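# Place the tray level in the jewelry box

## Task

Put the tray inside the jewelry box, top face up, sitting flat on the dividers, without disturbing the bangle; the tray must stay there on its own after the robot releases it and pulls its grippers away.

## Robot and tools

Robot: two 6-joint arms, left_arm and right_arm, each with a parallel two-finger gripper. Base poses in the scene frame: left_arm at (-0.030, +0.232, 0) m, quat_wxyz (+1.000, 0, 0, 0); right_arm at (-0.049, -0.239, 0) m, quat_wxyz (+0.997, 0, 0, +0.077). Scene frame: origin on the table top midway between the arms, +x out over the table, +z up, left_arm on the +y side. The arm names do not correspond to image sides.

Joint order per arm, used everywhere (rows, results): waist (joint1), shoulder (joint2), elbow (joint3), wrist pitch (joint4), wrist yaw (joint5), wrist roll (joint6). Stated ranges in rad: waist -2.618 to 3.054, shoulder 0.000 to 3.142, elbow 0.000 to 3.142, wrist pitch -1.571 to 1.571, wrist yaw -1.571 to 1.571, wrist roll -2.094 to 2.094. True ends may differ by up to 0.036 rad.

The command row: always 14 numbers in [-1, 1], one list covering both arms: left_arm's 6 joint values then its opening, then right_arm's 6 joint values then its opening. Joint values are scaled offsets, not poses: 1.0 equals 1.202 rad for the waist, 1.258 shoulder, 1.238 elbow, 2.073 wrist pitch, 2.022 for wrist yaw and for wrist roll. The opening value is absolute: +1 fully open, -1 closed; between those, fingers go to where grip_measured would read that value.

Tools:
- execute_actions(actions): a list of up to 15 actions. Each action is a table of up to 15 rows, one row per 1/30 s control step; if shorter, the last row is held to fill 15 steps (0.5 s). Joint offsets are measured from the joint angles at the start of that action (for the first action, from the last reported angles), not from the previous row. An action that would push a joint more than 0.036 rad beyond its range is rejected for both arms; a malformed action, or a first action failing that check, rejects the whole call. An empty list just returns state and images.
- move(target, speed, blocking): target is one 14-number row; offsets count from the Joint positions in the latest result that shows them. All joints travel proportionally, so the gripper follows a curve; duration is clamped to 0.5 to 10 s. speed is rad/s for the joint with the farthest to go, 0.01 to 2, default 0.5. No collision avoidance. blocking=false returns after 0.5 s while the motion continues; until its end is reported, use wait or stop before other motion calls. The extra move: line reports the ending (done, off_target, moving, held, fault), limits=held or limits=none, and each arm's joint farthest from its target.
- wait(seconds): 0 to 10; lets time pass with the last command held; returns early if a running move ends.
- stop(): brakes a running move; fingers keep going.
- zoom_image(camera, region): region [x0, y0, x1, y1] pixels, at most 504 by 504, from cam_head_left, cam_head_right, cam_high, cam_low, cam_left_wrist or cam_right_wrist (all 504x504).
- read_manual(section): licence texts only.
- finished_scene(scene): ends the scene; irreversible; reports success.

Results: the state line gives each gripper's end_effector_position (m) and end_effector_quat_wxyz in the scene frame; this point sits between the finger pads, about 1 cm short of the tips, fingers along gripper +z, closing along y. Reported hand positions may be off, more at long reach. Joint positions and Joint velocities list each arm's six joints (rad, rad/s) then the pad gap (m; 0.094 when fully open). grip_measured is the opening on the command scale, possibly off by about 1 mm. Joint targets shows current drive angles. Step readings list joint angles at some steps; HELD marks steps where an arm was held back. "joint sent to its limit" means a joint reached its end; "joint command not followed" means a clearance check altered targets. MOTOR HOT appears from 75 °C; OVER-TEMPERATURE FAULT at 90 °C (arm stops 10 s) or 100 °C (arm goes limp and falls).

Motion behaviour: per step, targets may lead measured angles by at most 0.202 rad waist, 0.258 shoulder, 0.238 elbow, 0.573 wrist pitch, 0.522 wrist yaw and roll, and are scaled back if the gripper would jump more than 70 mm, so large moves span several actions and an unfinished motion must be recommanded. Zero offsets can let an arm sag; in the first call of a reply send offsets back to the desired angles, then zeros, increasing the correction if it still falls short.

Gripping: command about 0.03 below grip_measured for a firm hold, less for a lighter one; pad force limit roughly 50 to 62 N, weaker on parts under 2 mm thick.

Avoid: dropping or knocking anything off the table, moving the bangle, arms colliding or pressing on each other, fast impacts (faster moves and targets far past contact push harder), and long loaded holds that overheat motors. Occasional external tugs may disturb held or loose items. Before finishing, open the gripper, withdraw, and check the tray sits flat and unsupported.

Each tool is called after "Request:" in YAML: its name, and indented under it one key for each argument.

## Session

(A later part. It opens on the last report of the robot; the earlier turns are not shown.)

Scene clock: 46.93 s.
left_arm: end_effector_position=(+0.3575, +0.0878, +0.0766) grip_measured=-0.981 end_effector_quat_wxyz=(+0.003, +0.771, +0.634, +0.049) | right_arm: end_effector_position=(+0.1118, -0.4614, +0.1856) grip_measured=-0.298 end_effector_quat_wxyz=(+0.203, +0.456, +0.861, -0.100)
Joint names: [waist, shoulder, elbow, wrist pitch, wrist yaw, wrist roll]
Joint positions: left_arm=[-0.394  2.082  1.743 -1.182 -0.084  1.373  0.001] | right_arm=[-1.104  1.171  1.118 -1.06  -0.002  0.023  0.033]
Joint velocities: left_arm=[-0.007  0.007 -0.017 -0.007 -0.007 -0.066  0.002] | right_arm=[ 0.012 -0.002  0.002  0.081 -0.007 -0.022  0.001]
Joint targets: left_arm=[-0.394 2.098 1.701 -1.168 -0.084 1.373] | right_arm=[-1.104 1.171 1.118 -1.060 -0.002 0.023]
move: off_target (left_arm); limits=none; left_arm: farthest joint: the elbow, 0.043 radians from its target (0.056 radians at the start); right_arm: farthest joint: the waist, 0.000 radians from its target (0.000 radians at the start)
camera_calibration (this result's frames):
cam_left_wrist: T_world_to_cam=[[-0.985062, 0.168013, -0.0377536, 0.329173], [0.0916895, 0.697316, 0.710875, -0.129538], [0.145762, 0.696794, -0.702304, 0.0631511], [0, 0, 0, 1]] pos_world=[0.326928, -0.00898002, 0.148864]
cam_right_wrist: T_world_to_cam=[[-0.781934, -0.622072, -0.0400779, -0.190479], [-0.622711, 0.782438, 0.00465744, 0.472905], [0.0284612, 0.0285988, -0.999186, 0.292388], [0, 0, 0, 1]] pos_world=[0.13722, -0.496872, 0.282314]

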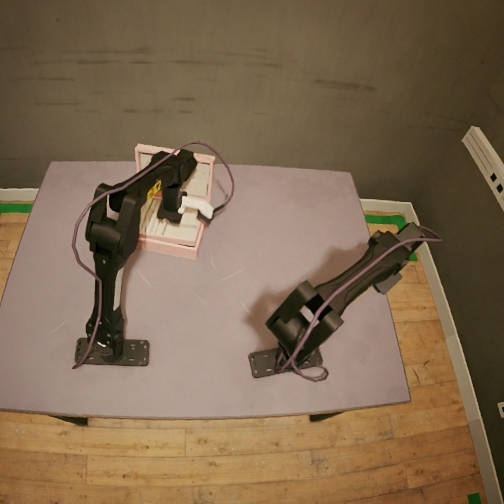

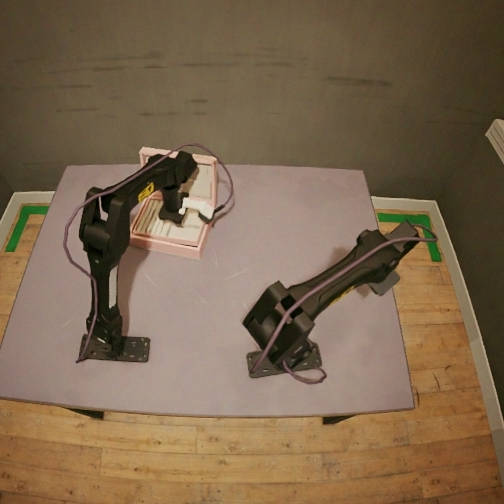

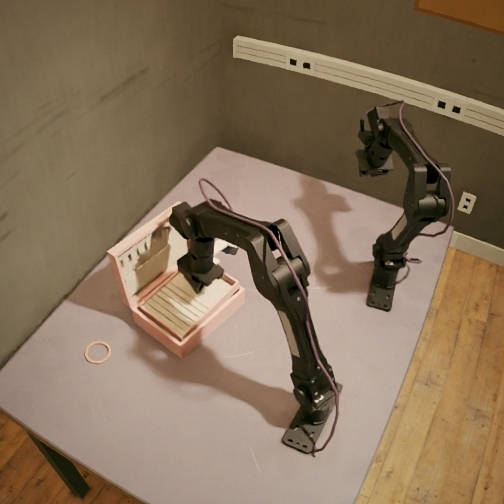

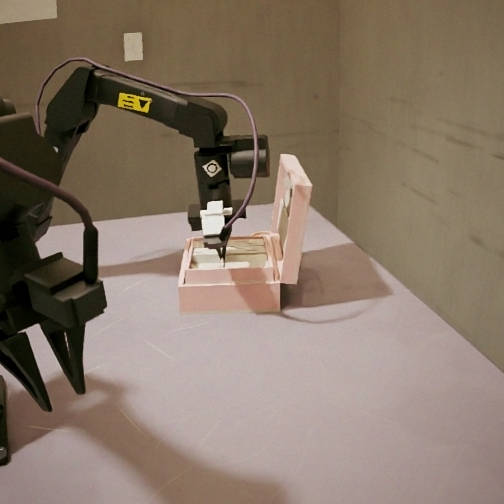

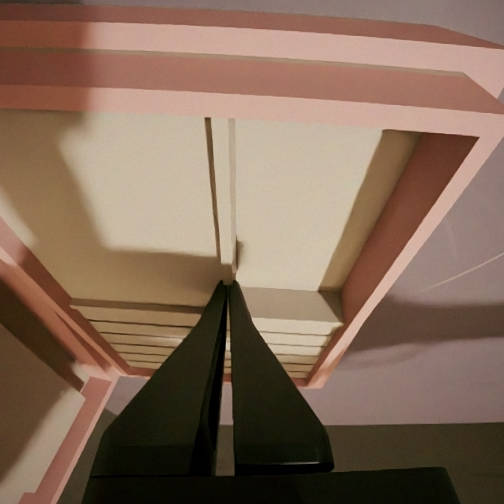

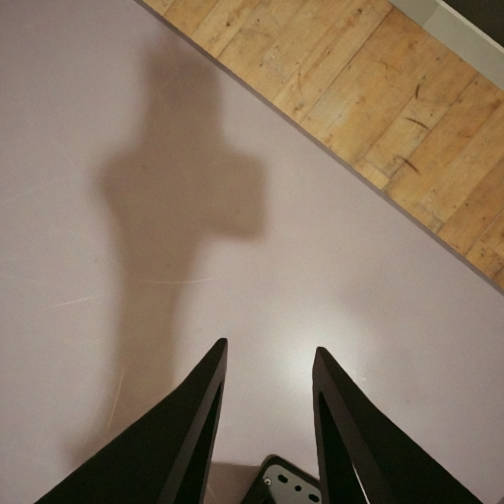

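Request:
move:
  target: [0.035,0,0,0,-0.012,0,-1,0,0,0,0,0,0,-0.3]
  speed: 0.04

Request:
zoom_image:
  camera: "cam_low"
  region: [130,150,330,330]

Request:
zoom_image:
  camera: "cam_high"
  region: [90,190,290,370]

Scene clock: 48.40 s.
left_arm: end_effector_position=(+0.3605, +0.0974, +0.0734) grip_measured=-0.981 end_effector_quat_wxyz=(-0.001, +0.764, +0.644, +0.045) | right_arm: end_effector_position=(+0.1118, -0.4614, +0.1856) grip_measured=-0.298 end_effector_quat_wxyz=(+0.203, +0.456, +0.861, -0.100)
Joint names: [waist, shoulder, elbow, wrist pitch, wrist yaw, wrist roll]
Joint positions: left_arm=[-0.368  2.09   1.743 -1.182 -0.08   1.374  0.001] | right_arm=[-1.104  1.171  1.118 -1.06  -0.002  0.023  0.033]
Joint velocities: left_arm=[-0.007 -0.012 -0.012  0.022  0.037 -0.051 -0.   ] | right_arm=[-0.002 -0.002 -0.007  0.022 -0.037  0.022 -0.   ]
Joint targets: left_arm=[-0.352 2.082 1.744 -1.182 -0.108 1.373] | right_arm=[-1.104 1.171 1.118 -1.060 -0.002 0.023]
move: off_target (left_arm); limits=none; left_arm: farthest joint: the wrist yaw, 0.028 radians from its target (0.024 radians at the start); right_arm: farthest joint: the waist, 0.000 radians from its target (0.000 radians at the start)
camera_calibration (this result's frames):
cam_left_wrist: T_world_to_cam=[[-0.989197, 0.143689, -0.0290203, 0.333645], [0.0808254, 0.699775, 0.709776, -0.130464], [0.122295, 0.699763, -0.70383, 0.0620714], [0, 0, 0, 1]] pos_world=[0.332994, -0.0000811942, 0.14597]
cam_right_wrist: T_world_to_cam=[[-0.781934, -0.622072, -0.0400779, -0.190479], [-0.622711, 0.782438, 0.00465744, 0.472905], [0.0284612, 0.0285988, -0.999186, 0.292388], [0, 0, 0, 1]] pos_world=[0.13722, -0.496872, 0.282314]

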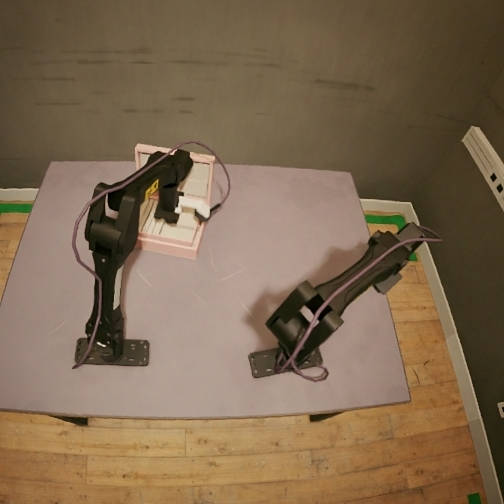

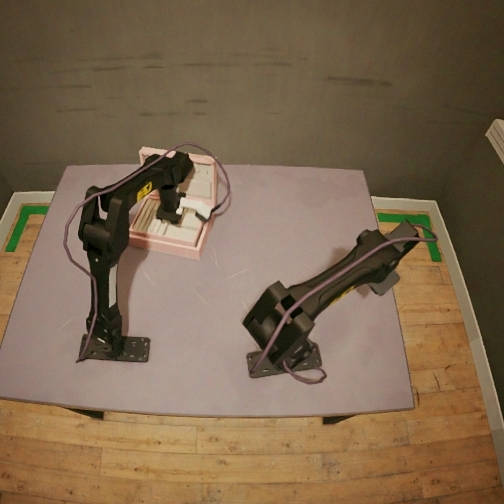

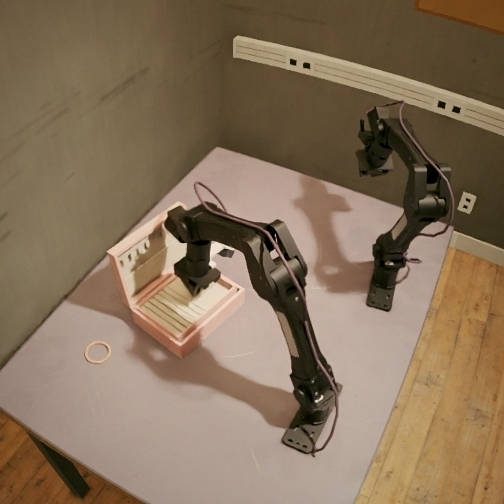

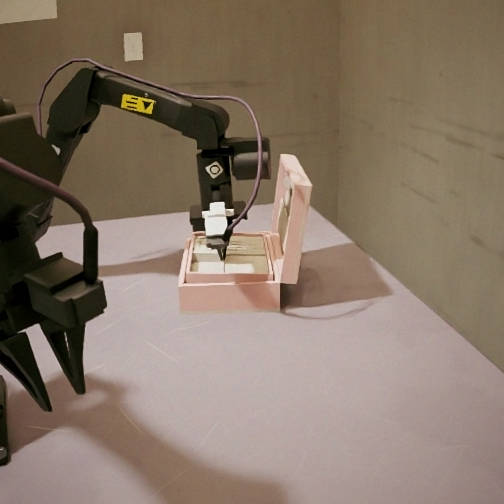

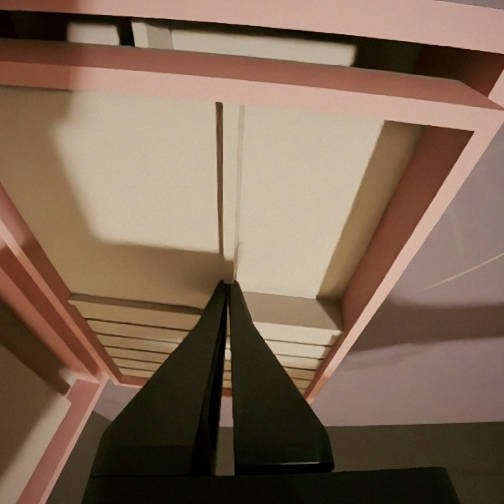

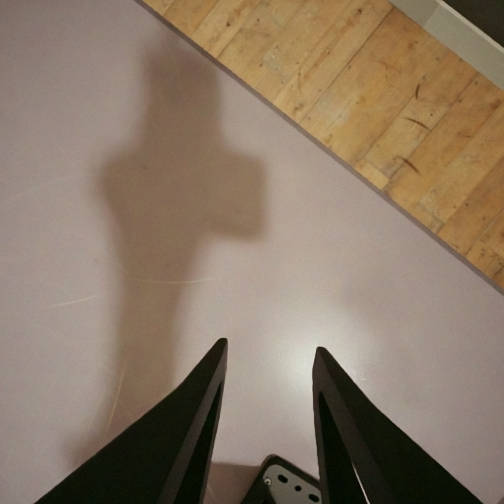

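Region (130, 150, 330, 330) of cam_low's 504x504 image, scaled by 2.520, with more detail than that image has; it fills the top 454 rows of this view, and the rest is white.

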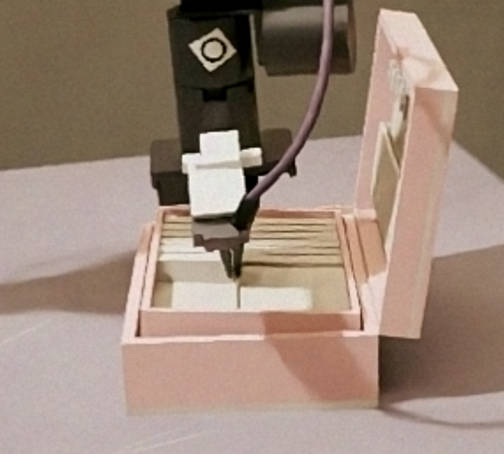

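Region (90, 190, 290, 370) of cam_high's 504x504 image, scaled by 2.520, with more detail than that image has; it fills the top 454 rows of this view, and the rest is white.

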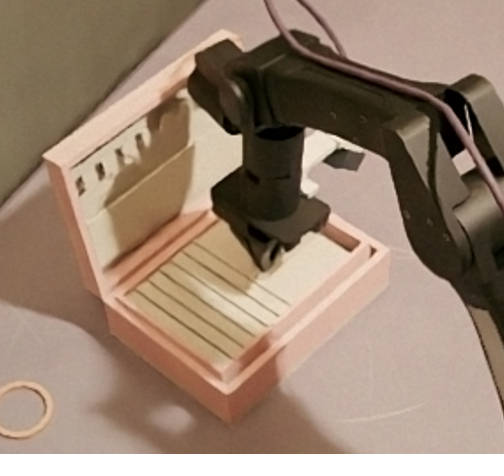

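Request:
move:
  target: [-0.022,0,0,0,0,-0.005,-1,0,0,0,0,0,0,-0.3]
  speed: 0.04

Request:
zoom_image:
  camera: "cam_low"
  region: [130,150,330,330]

Request:
zoom_image:
  camera: "cam_high"
  region: [90,190,290,370]

Scene clock: 49.50 s.
left_arm: end_effector_position=(+0.3584, +0.0913, +0.0734) grip_measured=-0.981 end_effector_quat_wxyz=(-0.000, +0.768, +0.639, +0.045) | right_arm: end_effector_position=(+0.1118, -0.4614, +0.1856) grip_measured=-0.298 end_effector_quat_wxyz=(+0.203, +0.456, +0.861, -0.100)
Joint names: [waist, shoulder, elbow, wrist pitch, wrist yaw, wrist roll]
Joint positions: left_arm=[-0.384  2.09   1.743 -1.182 -0.079  1.371  0.001] | right_arm=[-1.104  1.171  1.118 -1.06  -0.002  0.023  0.033]
Joint velocities: left_arm=[ 0.002 -0.017 -0.002 -0.022 -0.051 -0.022  0.   ] | right_arm=[-0.007 -0.002 -0.022  0.066 -0.022  0.051 -0.   ]
Joint targets: left_arm=[-0.395 2.090 1.743 -1.182 -0.080 1.364] | right_arm=[-1.104 1.171 1.118 -1.060 -0.002 0.023]
move: done; limits=none; left_arm: farthest joint: the waist, 0.011 radians from its target (0.026 radians at the start); right_arm: farthest joint: the waist, 0.000 radians from its target (0.000 radians at the start)
camera_calibration (this result's frames):
cam_left_wrist: T_world_to_cam=[[-0.987366, 0.155771, -0.0290582, 0.330639], [0.0894684, 0.699384, 0.709124, -0.129055], [0.130784, 0.697565, -0.704484, 0.0637738], [0, 0, 0, 1]] pos_world=[0.329668, -0.0057317, 0.146051]
cam_right_wrist: T_world_to_cam=[[-0.781934, -0.622072, -0.0400779, -0.190479], [-0.622711, 0.782438, 0.00465744, 0.472905], [0.0284612, 0.0285988, -0.999186, 0.292388], [0, 0, 0, 1]] pos_world=[0.13722, -0.496872, 0.282314]

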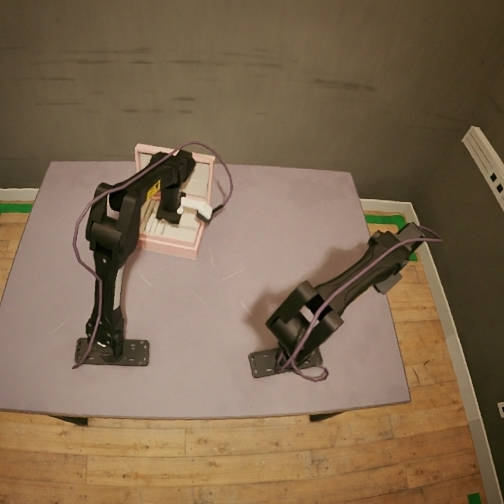

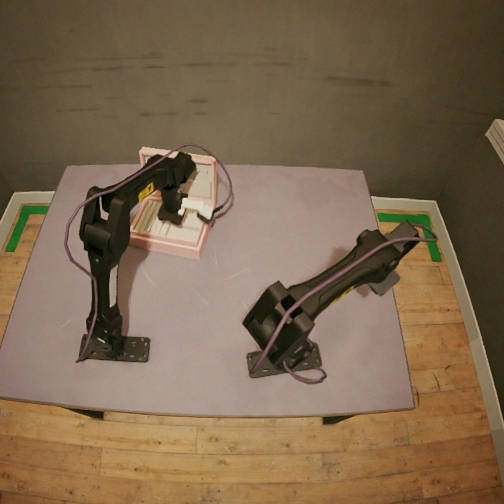

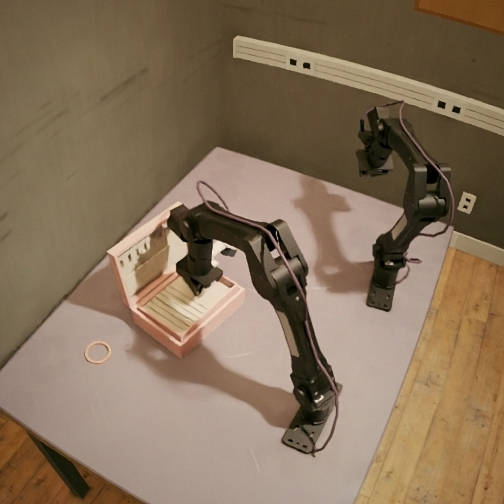

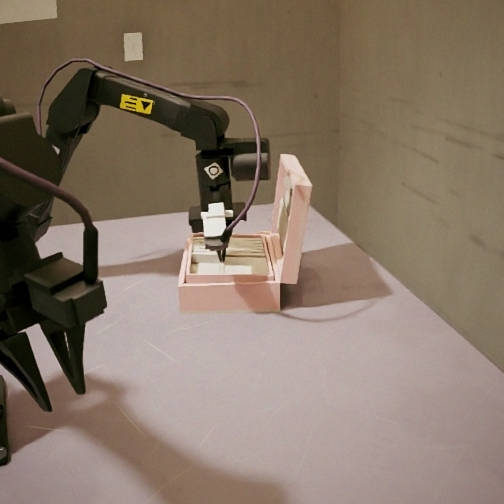

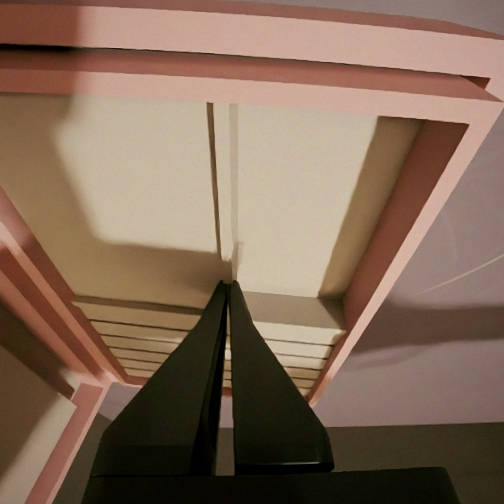

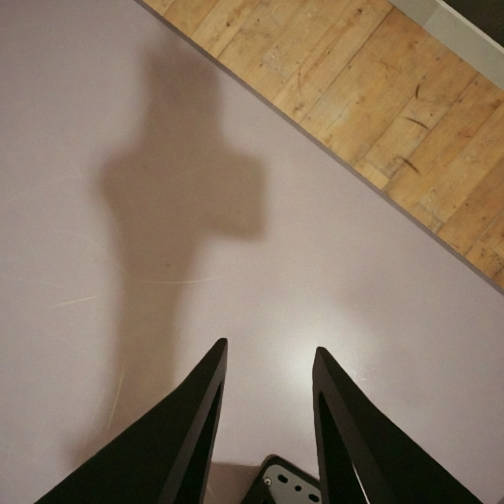

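Region (130, 150, 330, 330) of cam_low's 504x504 image, scaled by 2.520, with more detail than that image has; it fills the top 454 rows of this view, and the rest is white.

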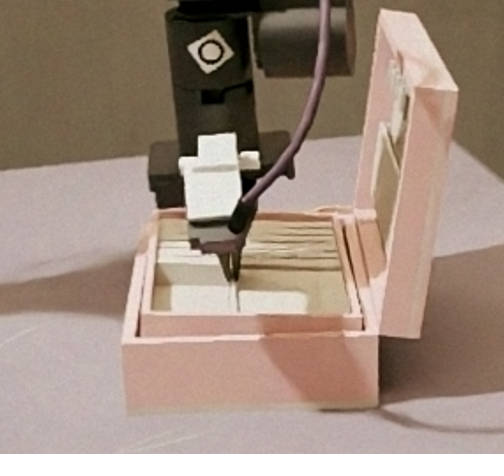

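Region (90, 190, 290, 370) of cam_high's 504x504 image, scaled by 2.520, with more detail than that image has; it fills the top 454 rows of this view, and the rest is white.

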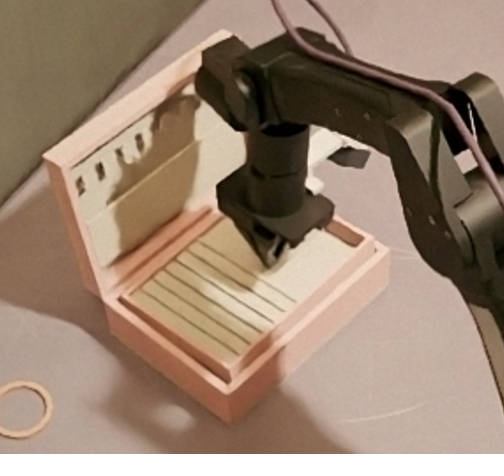

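Request:
move:
  target: [-0.012,0,-0.05,0.022,0,0,-1,0,0,0,0,0,0,-0.3]
  speed: 0.04

Request:
zoom_image:
  camera: "cam_low"
  region: [130,150,330,330]

Request:
zoom_image:
  camera: "cam_high"
  region: [90,190,290,370]

Scene clock: 51.37 s.
left_arm: end_effector_position=(+0.3542, +0.0930, +0.0658) grip_measured=-0.981 end_effector_quat_wxyz=(-0.006, +0.768, +0.639, +0.042) | right_arm: end_effector_position=(+0.1118, -0.4614, +0.1856) grip_measured=-0.298 end_effector_quat_wxyz=(+0.203, +0.456, +0.861, -0.100)
Joint names: [waist, shoulder, elbow, wrist pitch, wrist yaw, wrist roll]
Joint positions: left_arm=[-0.384  2.09   1.714 -1.166 -0.079  1.371  0.001] | right_arm=[-1.104  1.171  1.118 -1.06  -0.002  0.023  0.033]
Joint velocities: left_arm=[-0.007 -0.012 -0.017  0.051  0.037 -0.007  0.   ] | right_arm=[ 0.002 -0.022 -0.012 -0.095  0.007  0.007 -0.   ]
Joint targets: left_arm=[-0.398 2.090 1.682 -1.136 -0.079 1.371] | right_arm=[-1.104 1.171 1.118 -1.060 -0.002 0.023]
move: off_target (left_arm); limits=none; left_arm: farthest joint: the elbow, 0.033 radians from its target (0.062 radians at the start); right_arm: farthest joint: the waist, 0.000 radians from its target (0.000 radians at the start)
camera_calibration (this result's frames):
cam_left_wrist: T_world_to_cam=[[-0.987661, 0.155891, -0.0149375, 0.3252], [0.0990183, 0.695531, 0.711641, -0.127678], [0.121328, 0.701381, -0.702385, 0.0606655], [0, 0, 0, 1]] pos_world=[0.326469, -0.0044411, 0.138329]
cam_right_wrist: T_world_to_cam=[[-0.781934, -0.622072, -0.0400779, -0.190479], [-0.622711, 0.782438, 0.00465744, 0.472905], [0.0284612, 0.0285988, -0.999186, 0.292388], [0, 0, 0, 1]] pos_world=[0.13722, -0.496872, 0.282314]

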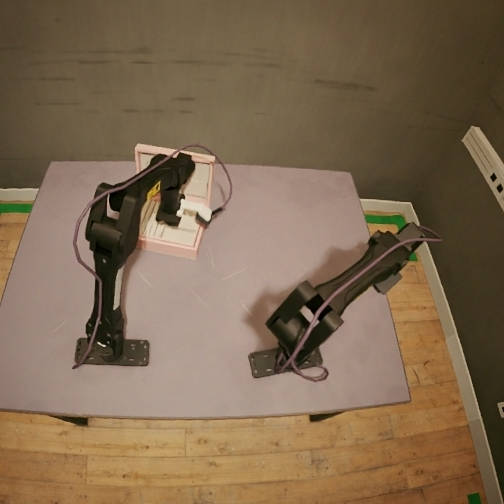

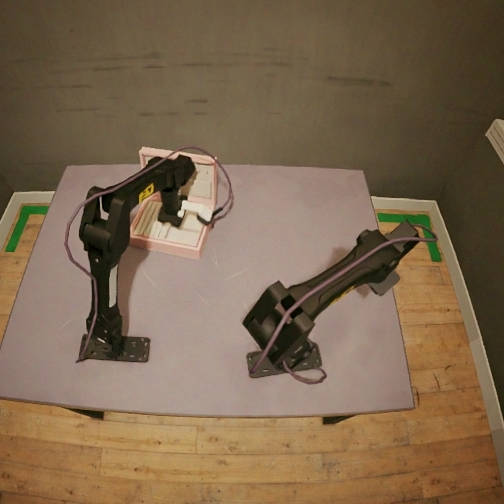

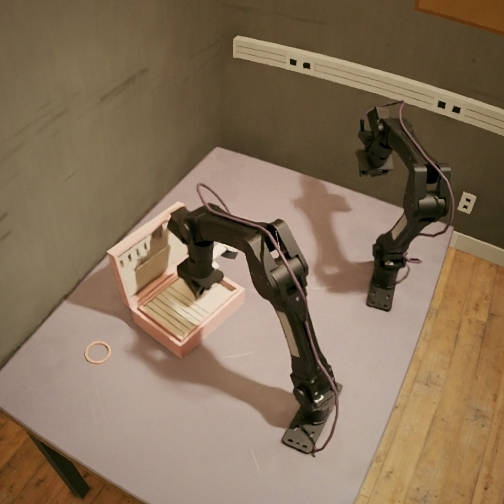

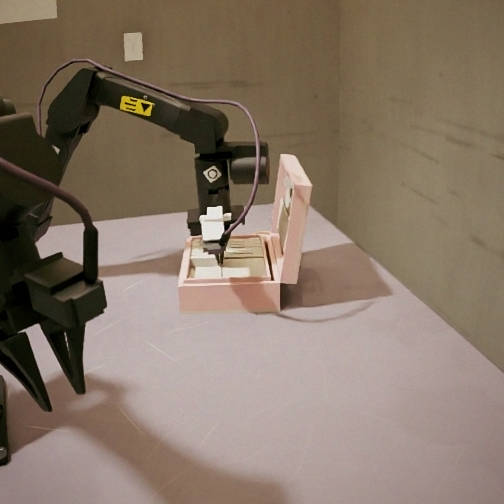

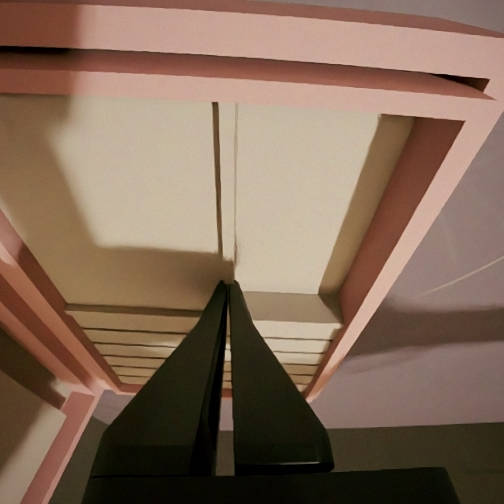

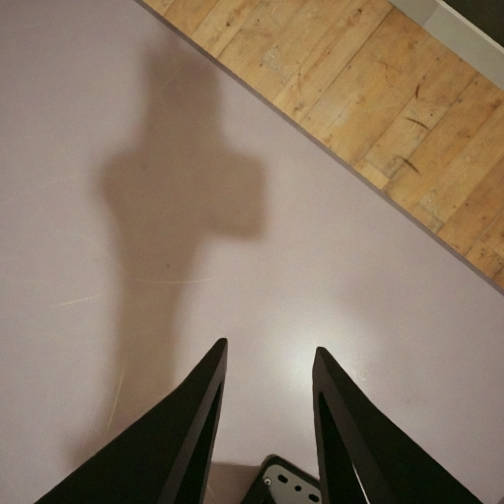

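Region (130, 150, 330, 330) of cam_low's 504x504 image, scaled by 2.520, with more detail than that image has; it fills the top 454 rows of this view, and the rest is white.

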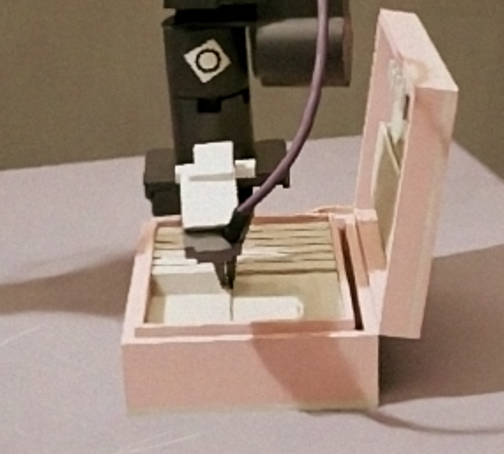

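Region (90, 190, 290, 370) of cam_high's 504x504 image, scaled by 2.520, with more detail than that image has; it fills the top 454 rows of this view, and the rest is white.

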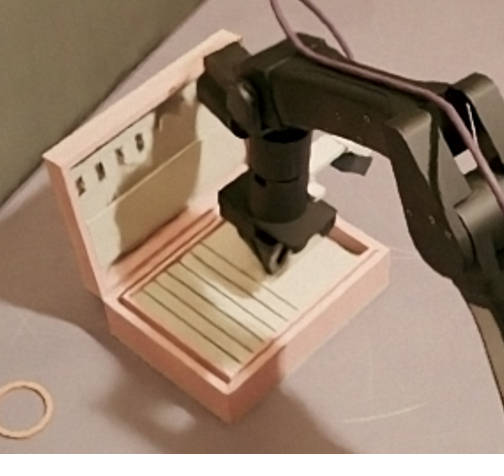

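Far end still on the rim; shift further −y.

Request:
move:
  target: [-0.02,0,0,0.012,0.01,0,-1,0,0,0,0,0,0,-0.3]
  speed: 0.04

Request:
zoom_image:
  camera: "cam_low"
  region: [130,150,330,330]

Request:
zoom_image:
  camera: "cam_high"
  region: [90,190,290,370]

Scene clock: 52.37 s.
left_arm: end_effector_position=(+0.3541, +0.0924, +0.0659) grip_measured=-0.981 end_effector_quat_wxyz=(-0.008, +0.769, +0.637, +0.045) | right_arm: end_effector_position=(+0.1118, -0.4614, +0.1856) grip_measured=-0.298 end_effector_quat_wxyz=(+0.203, +0.456, +0.861, -0.100)
Joint names: [waist, shoulder, elbow, wrist pitch, wrist yaw, wrist roll]
Joint positions: left_arm=[-0.389  2.09   1.714 -1.166 -0.088  1.371  0.001] | right_arm=[-1.104  1.171  1.118 -1.06  -0.002  0.023  0.033]
Joint velocities: left_arm=[-0.012  0.002  0.012 -0.022 -0.081  0.037 -0.   ] | right_arm=[-0.007  0.002 -0.017  0.007  0.007  0.007 -0.   ]
Joint targets: left_arm=[-0.408 2.090 1.714 -1.142 -0.059 1.371] | right_arm=[-1.104 1.171 1.118 -1.060 -0.002 0.023]
move: off_target (left_arm); limits=none; left_arm: farthest joint: the wrist yaw, 0.029 radians from its target (0.021 radians at the start); right_arm: farthest joint: the waist, 0.000 radians from its target (0.000 radians at the start)
camera_calibration (this result's frames):
cam_left_wrist: T_world_to_cam=[[-0.986864, 0.160682, -0.0167397, 0.324532], [0.100144, 0.68976, 0.717079, -0.127565], [0.126768, 0.705984, -0.696791, 0.0584566], [0, 0, 0, 1]] pos_world=[0.325634, -0.00542644, 0.137639]
cam_right_wrist: T_world_to_cam=[[-0.781934, -0.622072, -0.0400779, -0.190479], [-0.622711, 0.782438, 0.00465744, 0.472905], [0.0284612, 0.0285988, -0.999186, 0.292388], [0, 0, 0, 1]] pos_world=[0.13722, -0.496872, 0.282314]

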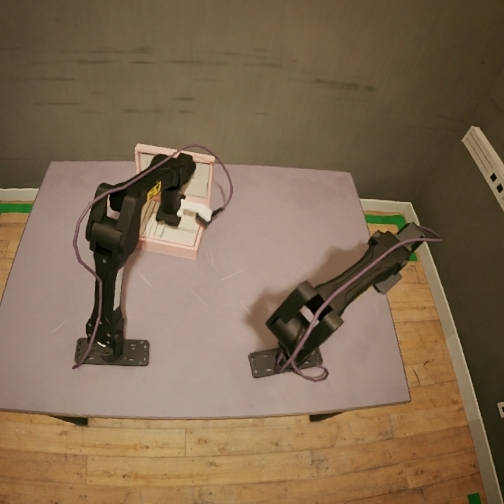

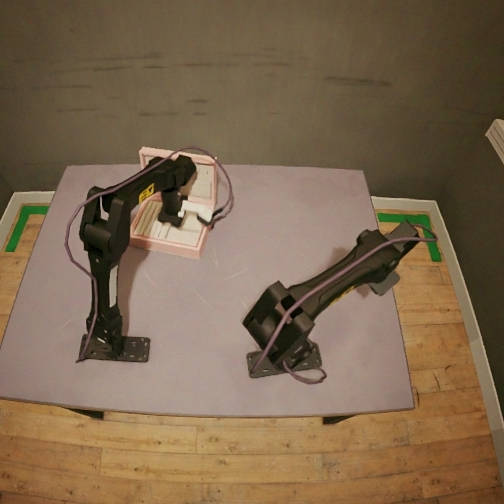

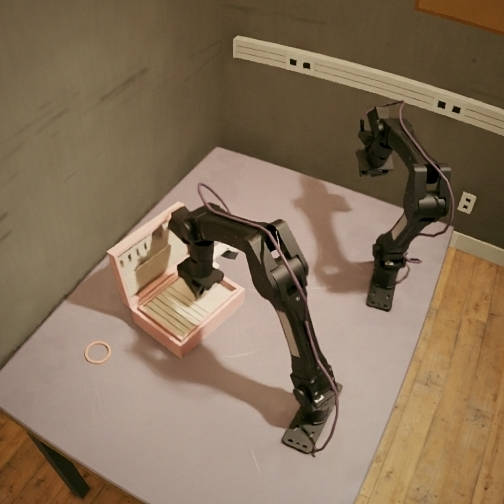

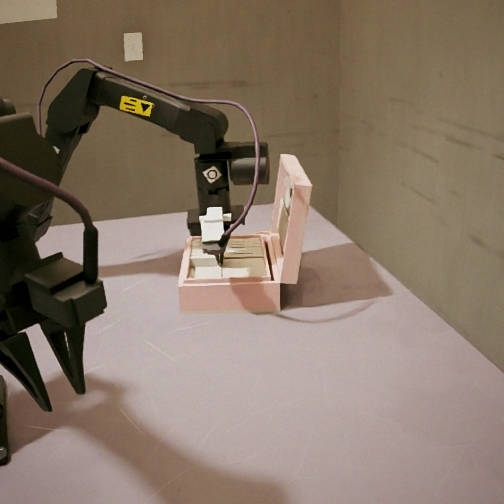

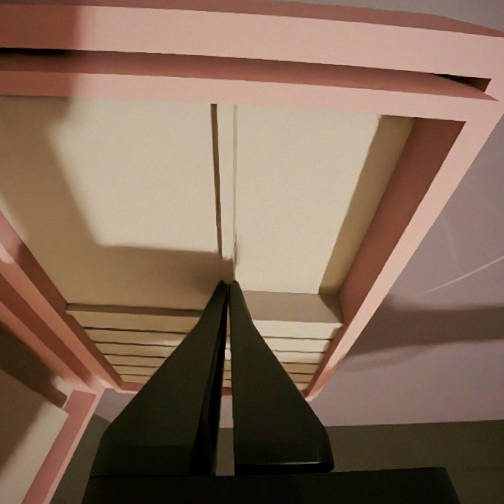

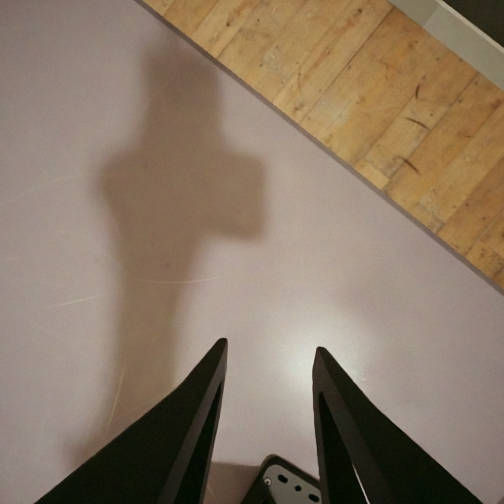

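Region (130, 150, 330, 330) of cam_low's 504x504 image, scaled by 2.520, with more detail than that image has; it fills the top 454 rows of this view, and the rest is white.

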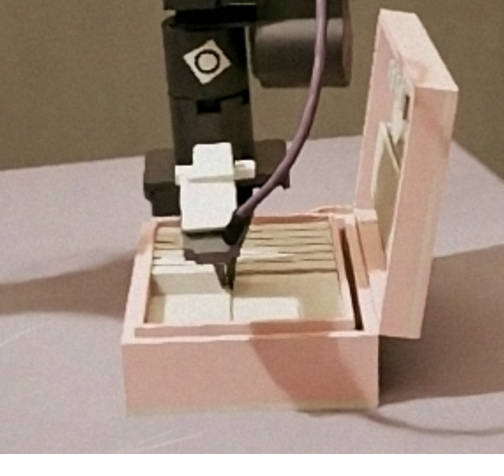

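Region (90, 190, 290, 370) of cam_high's 504x504 image, scaled by 2.520, with more detail than that image has; it fills the top 454 rows of this view, and the rest is white.

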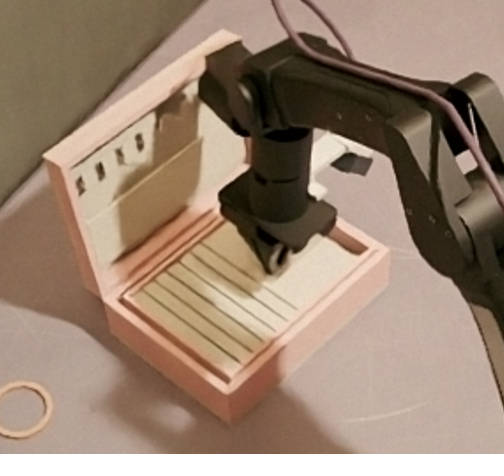

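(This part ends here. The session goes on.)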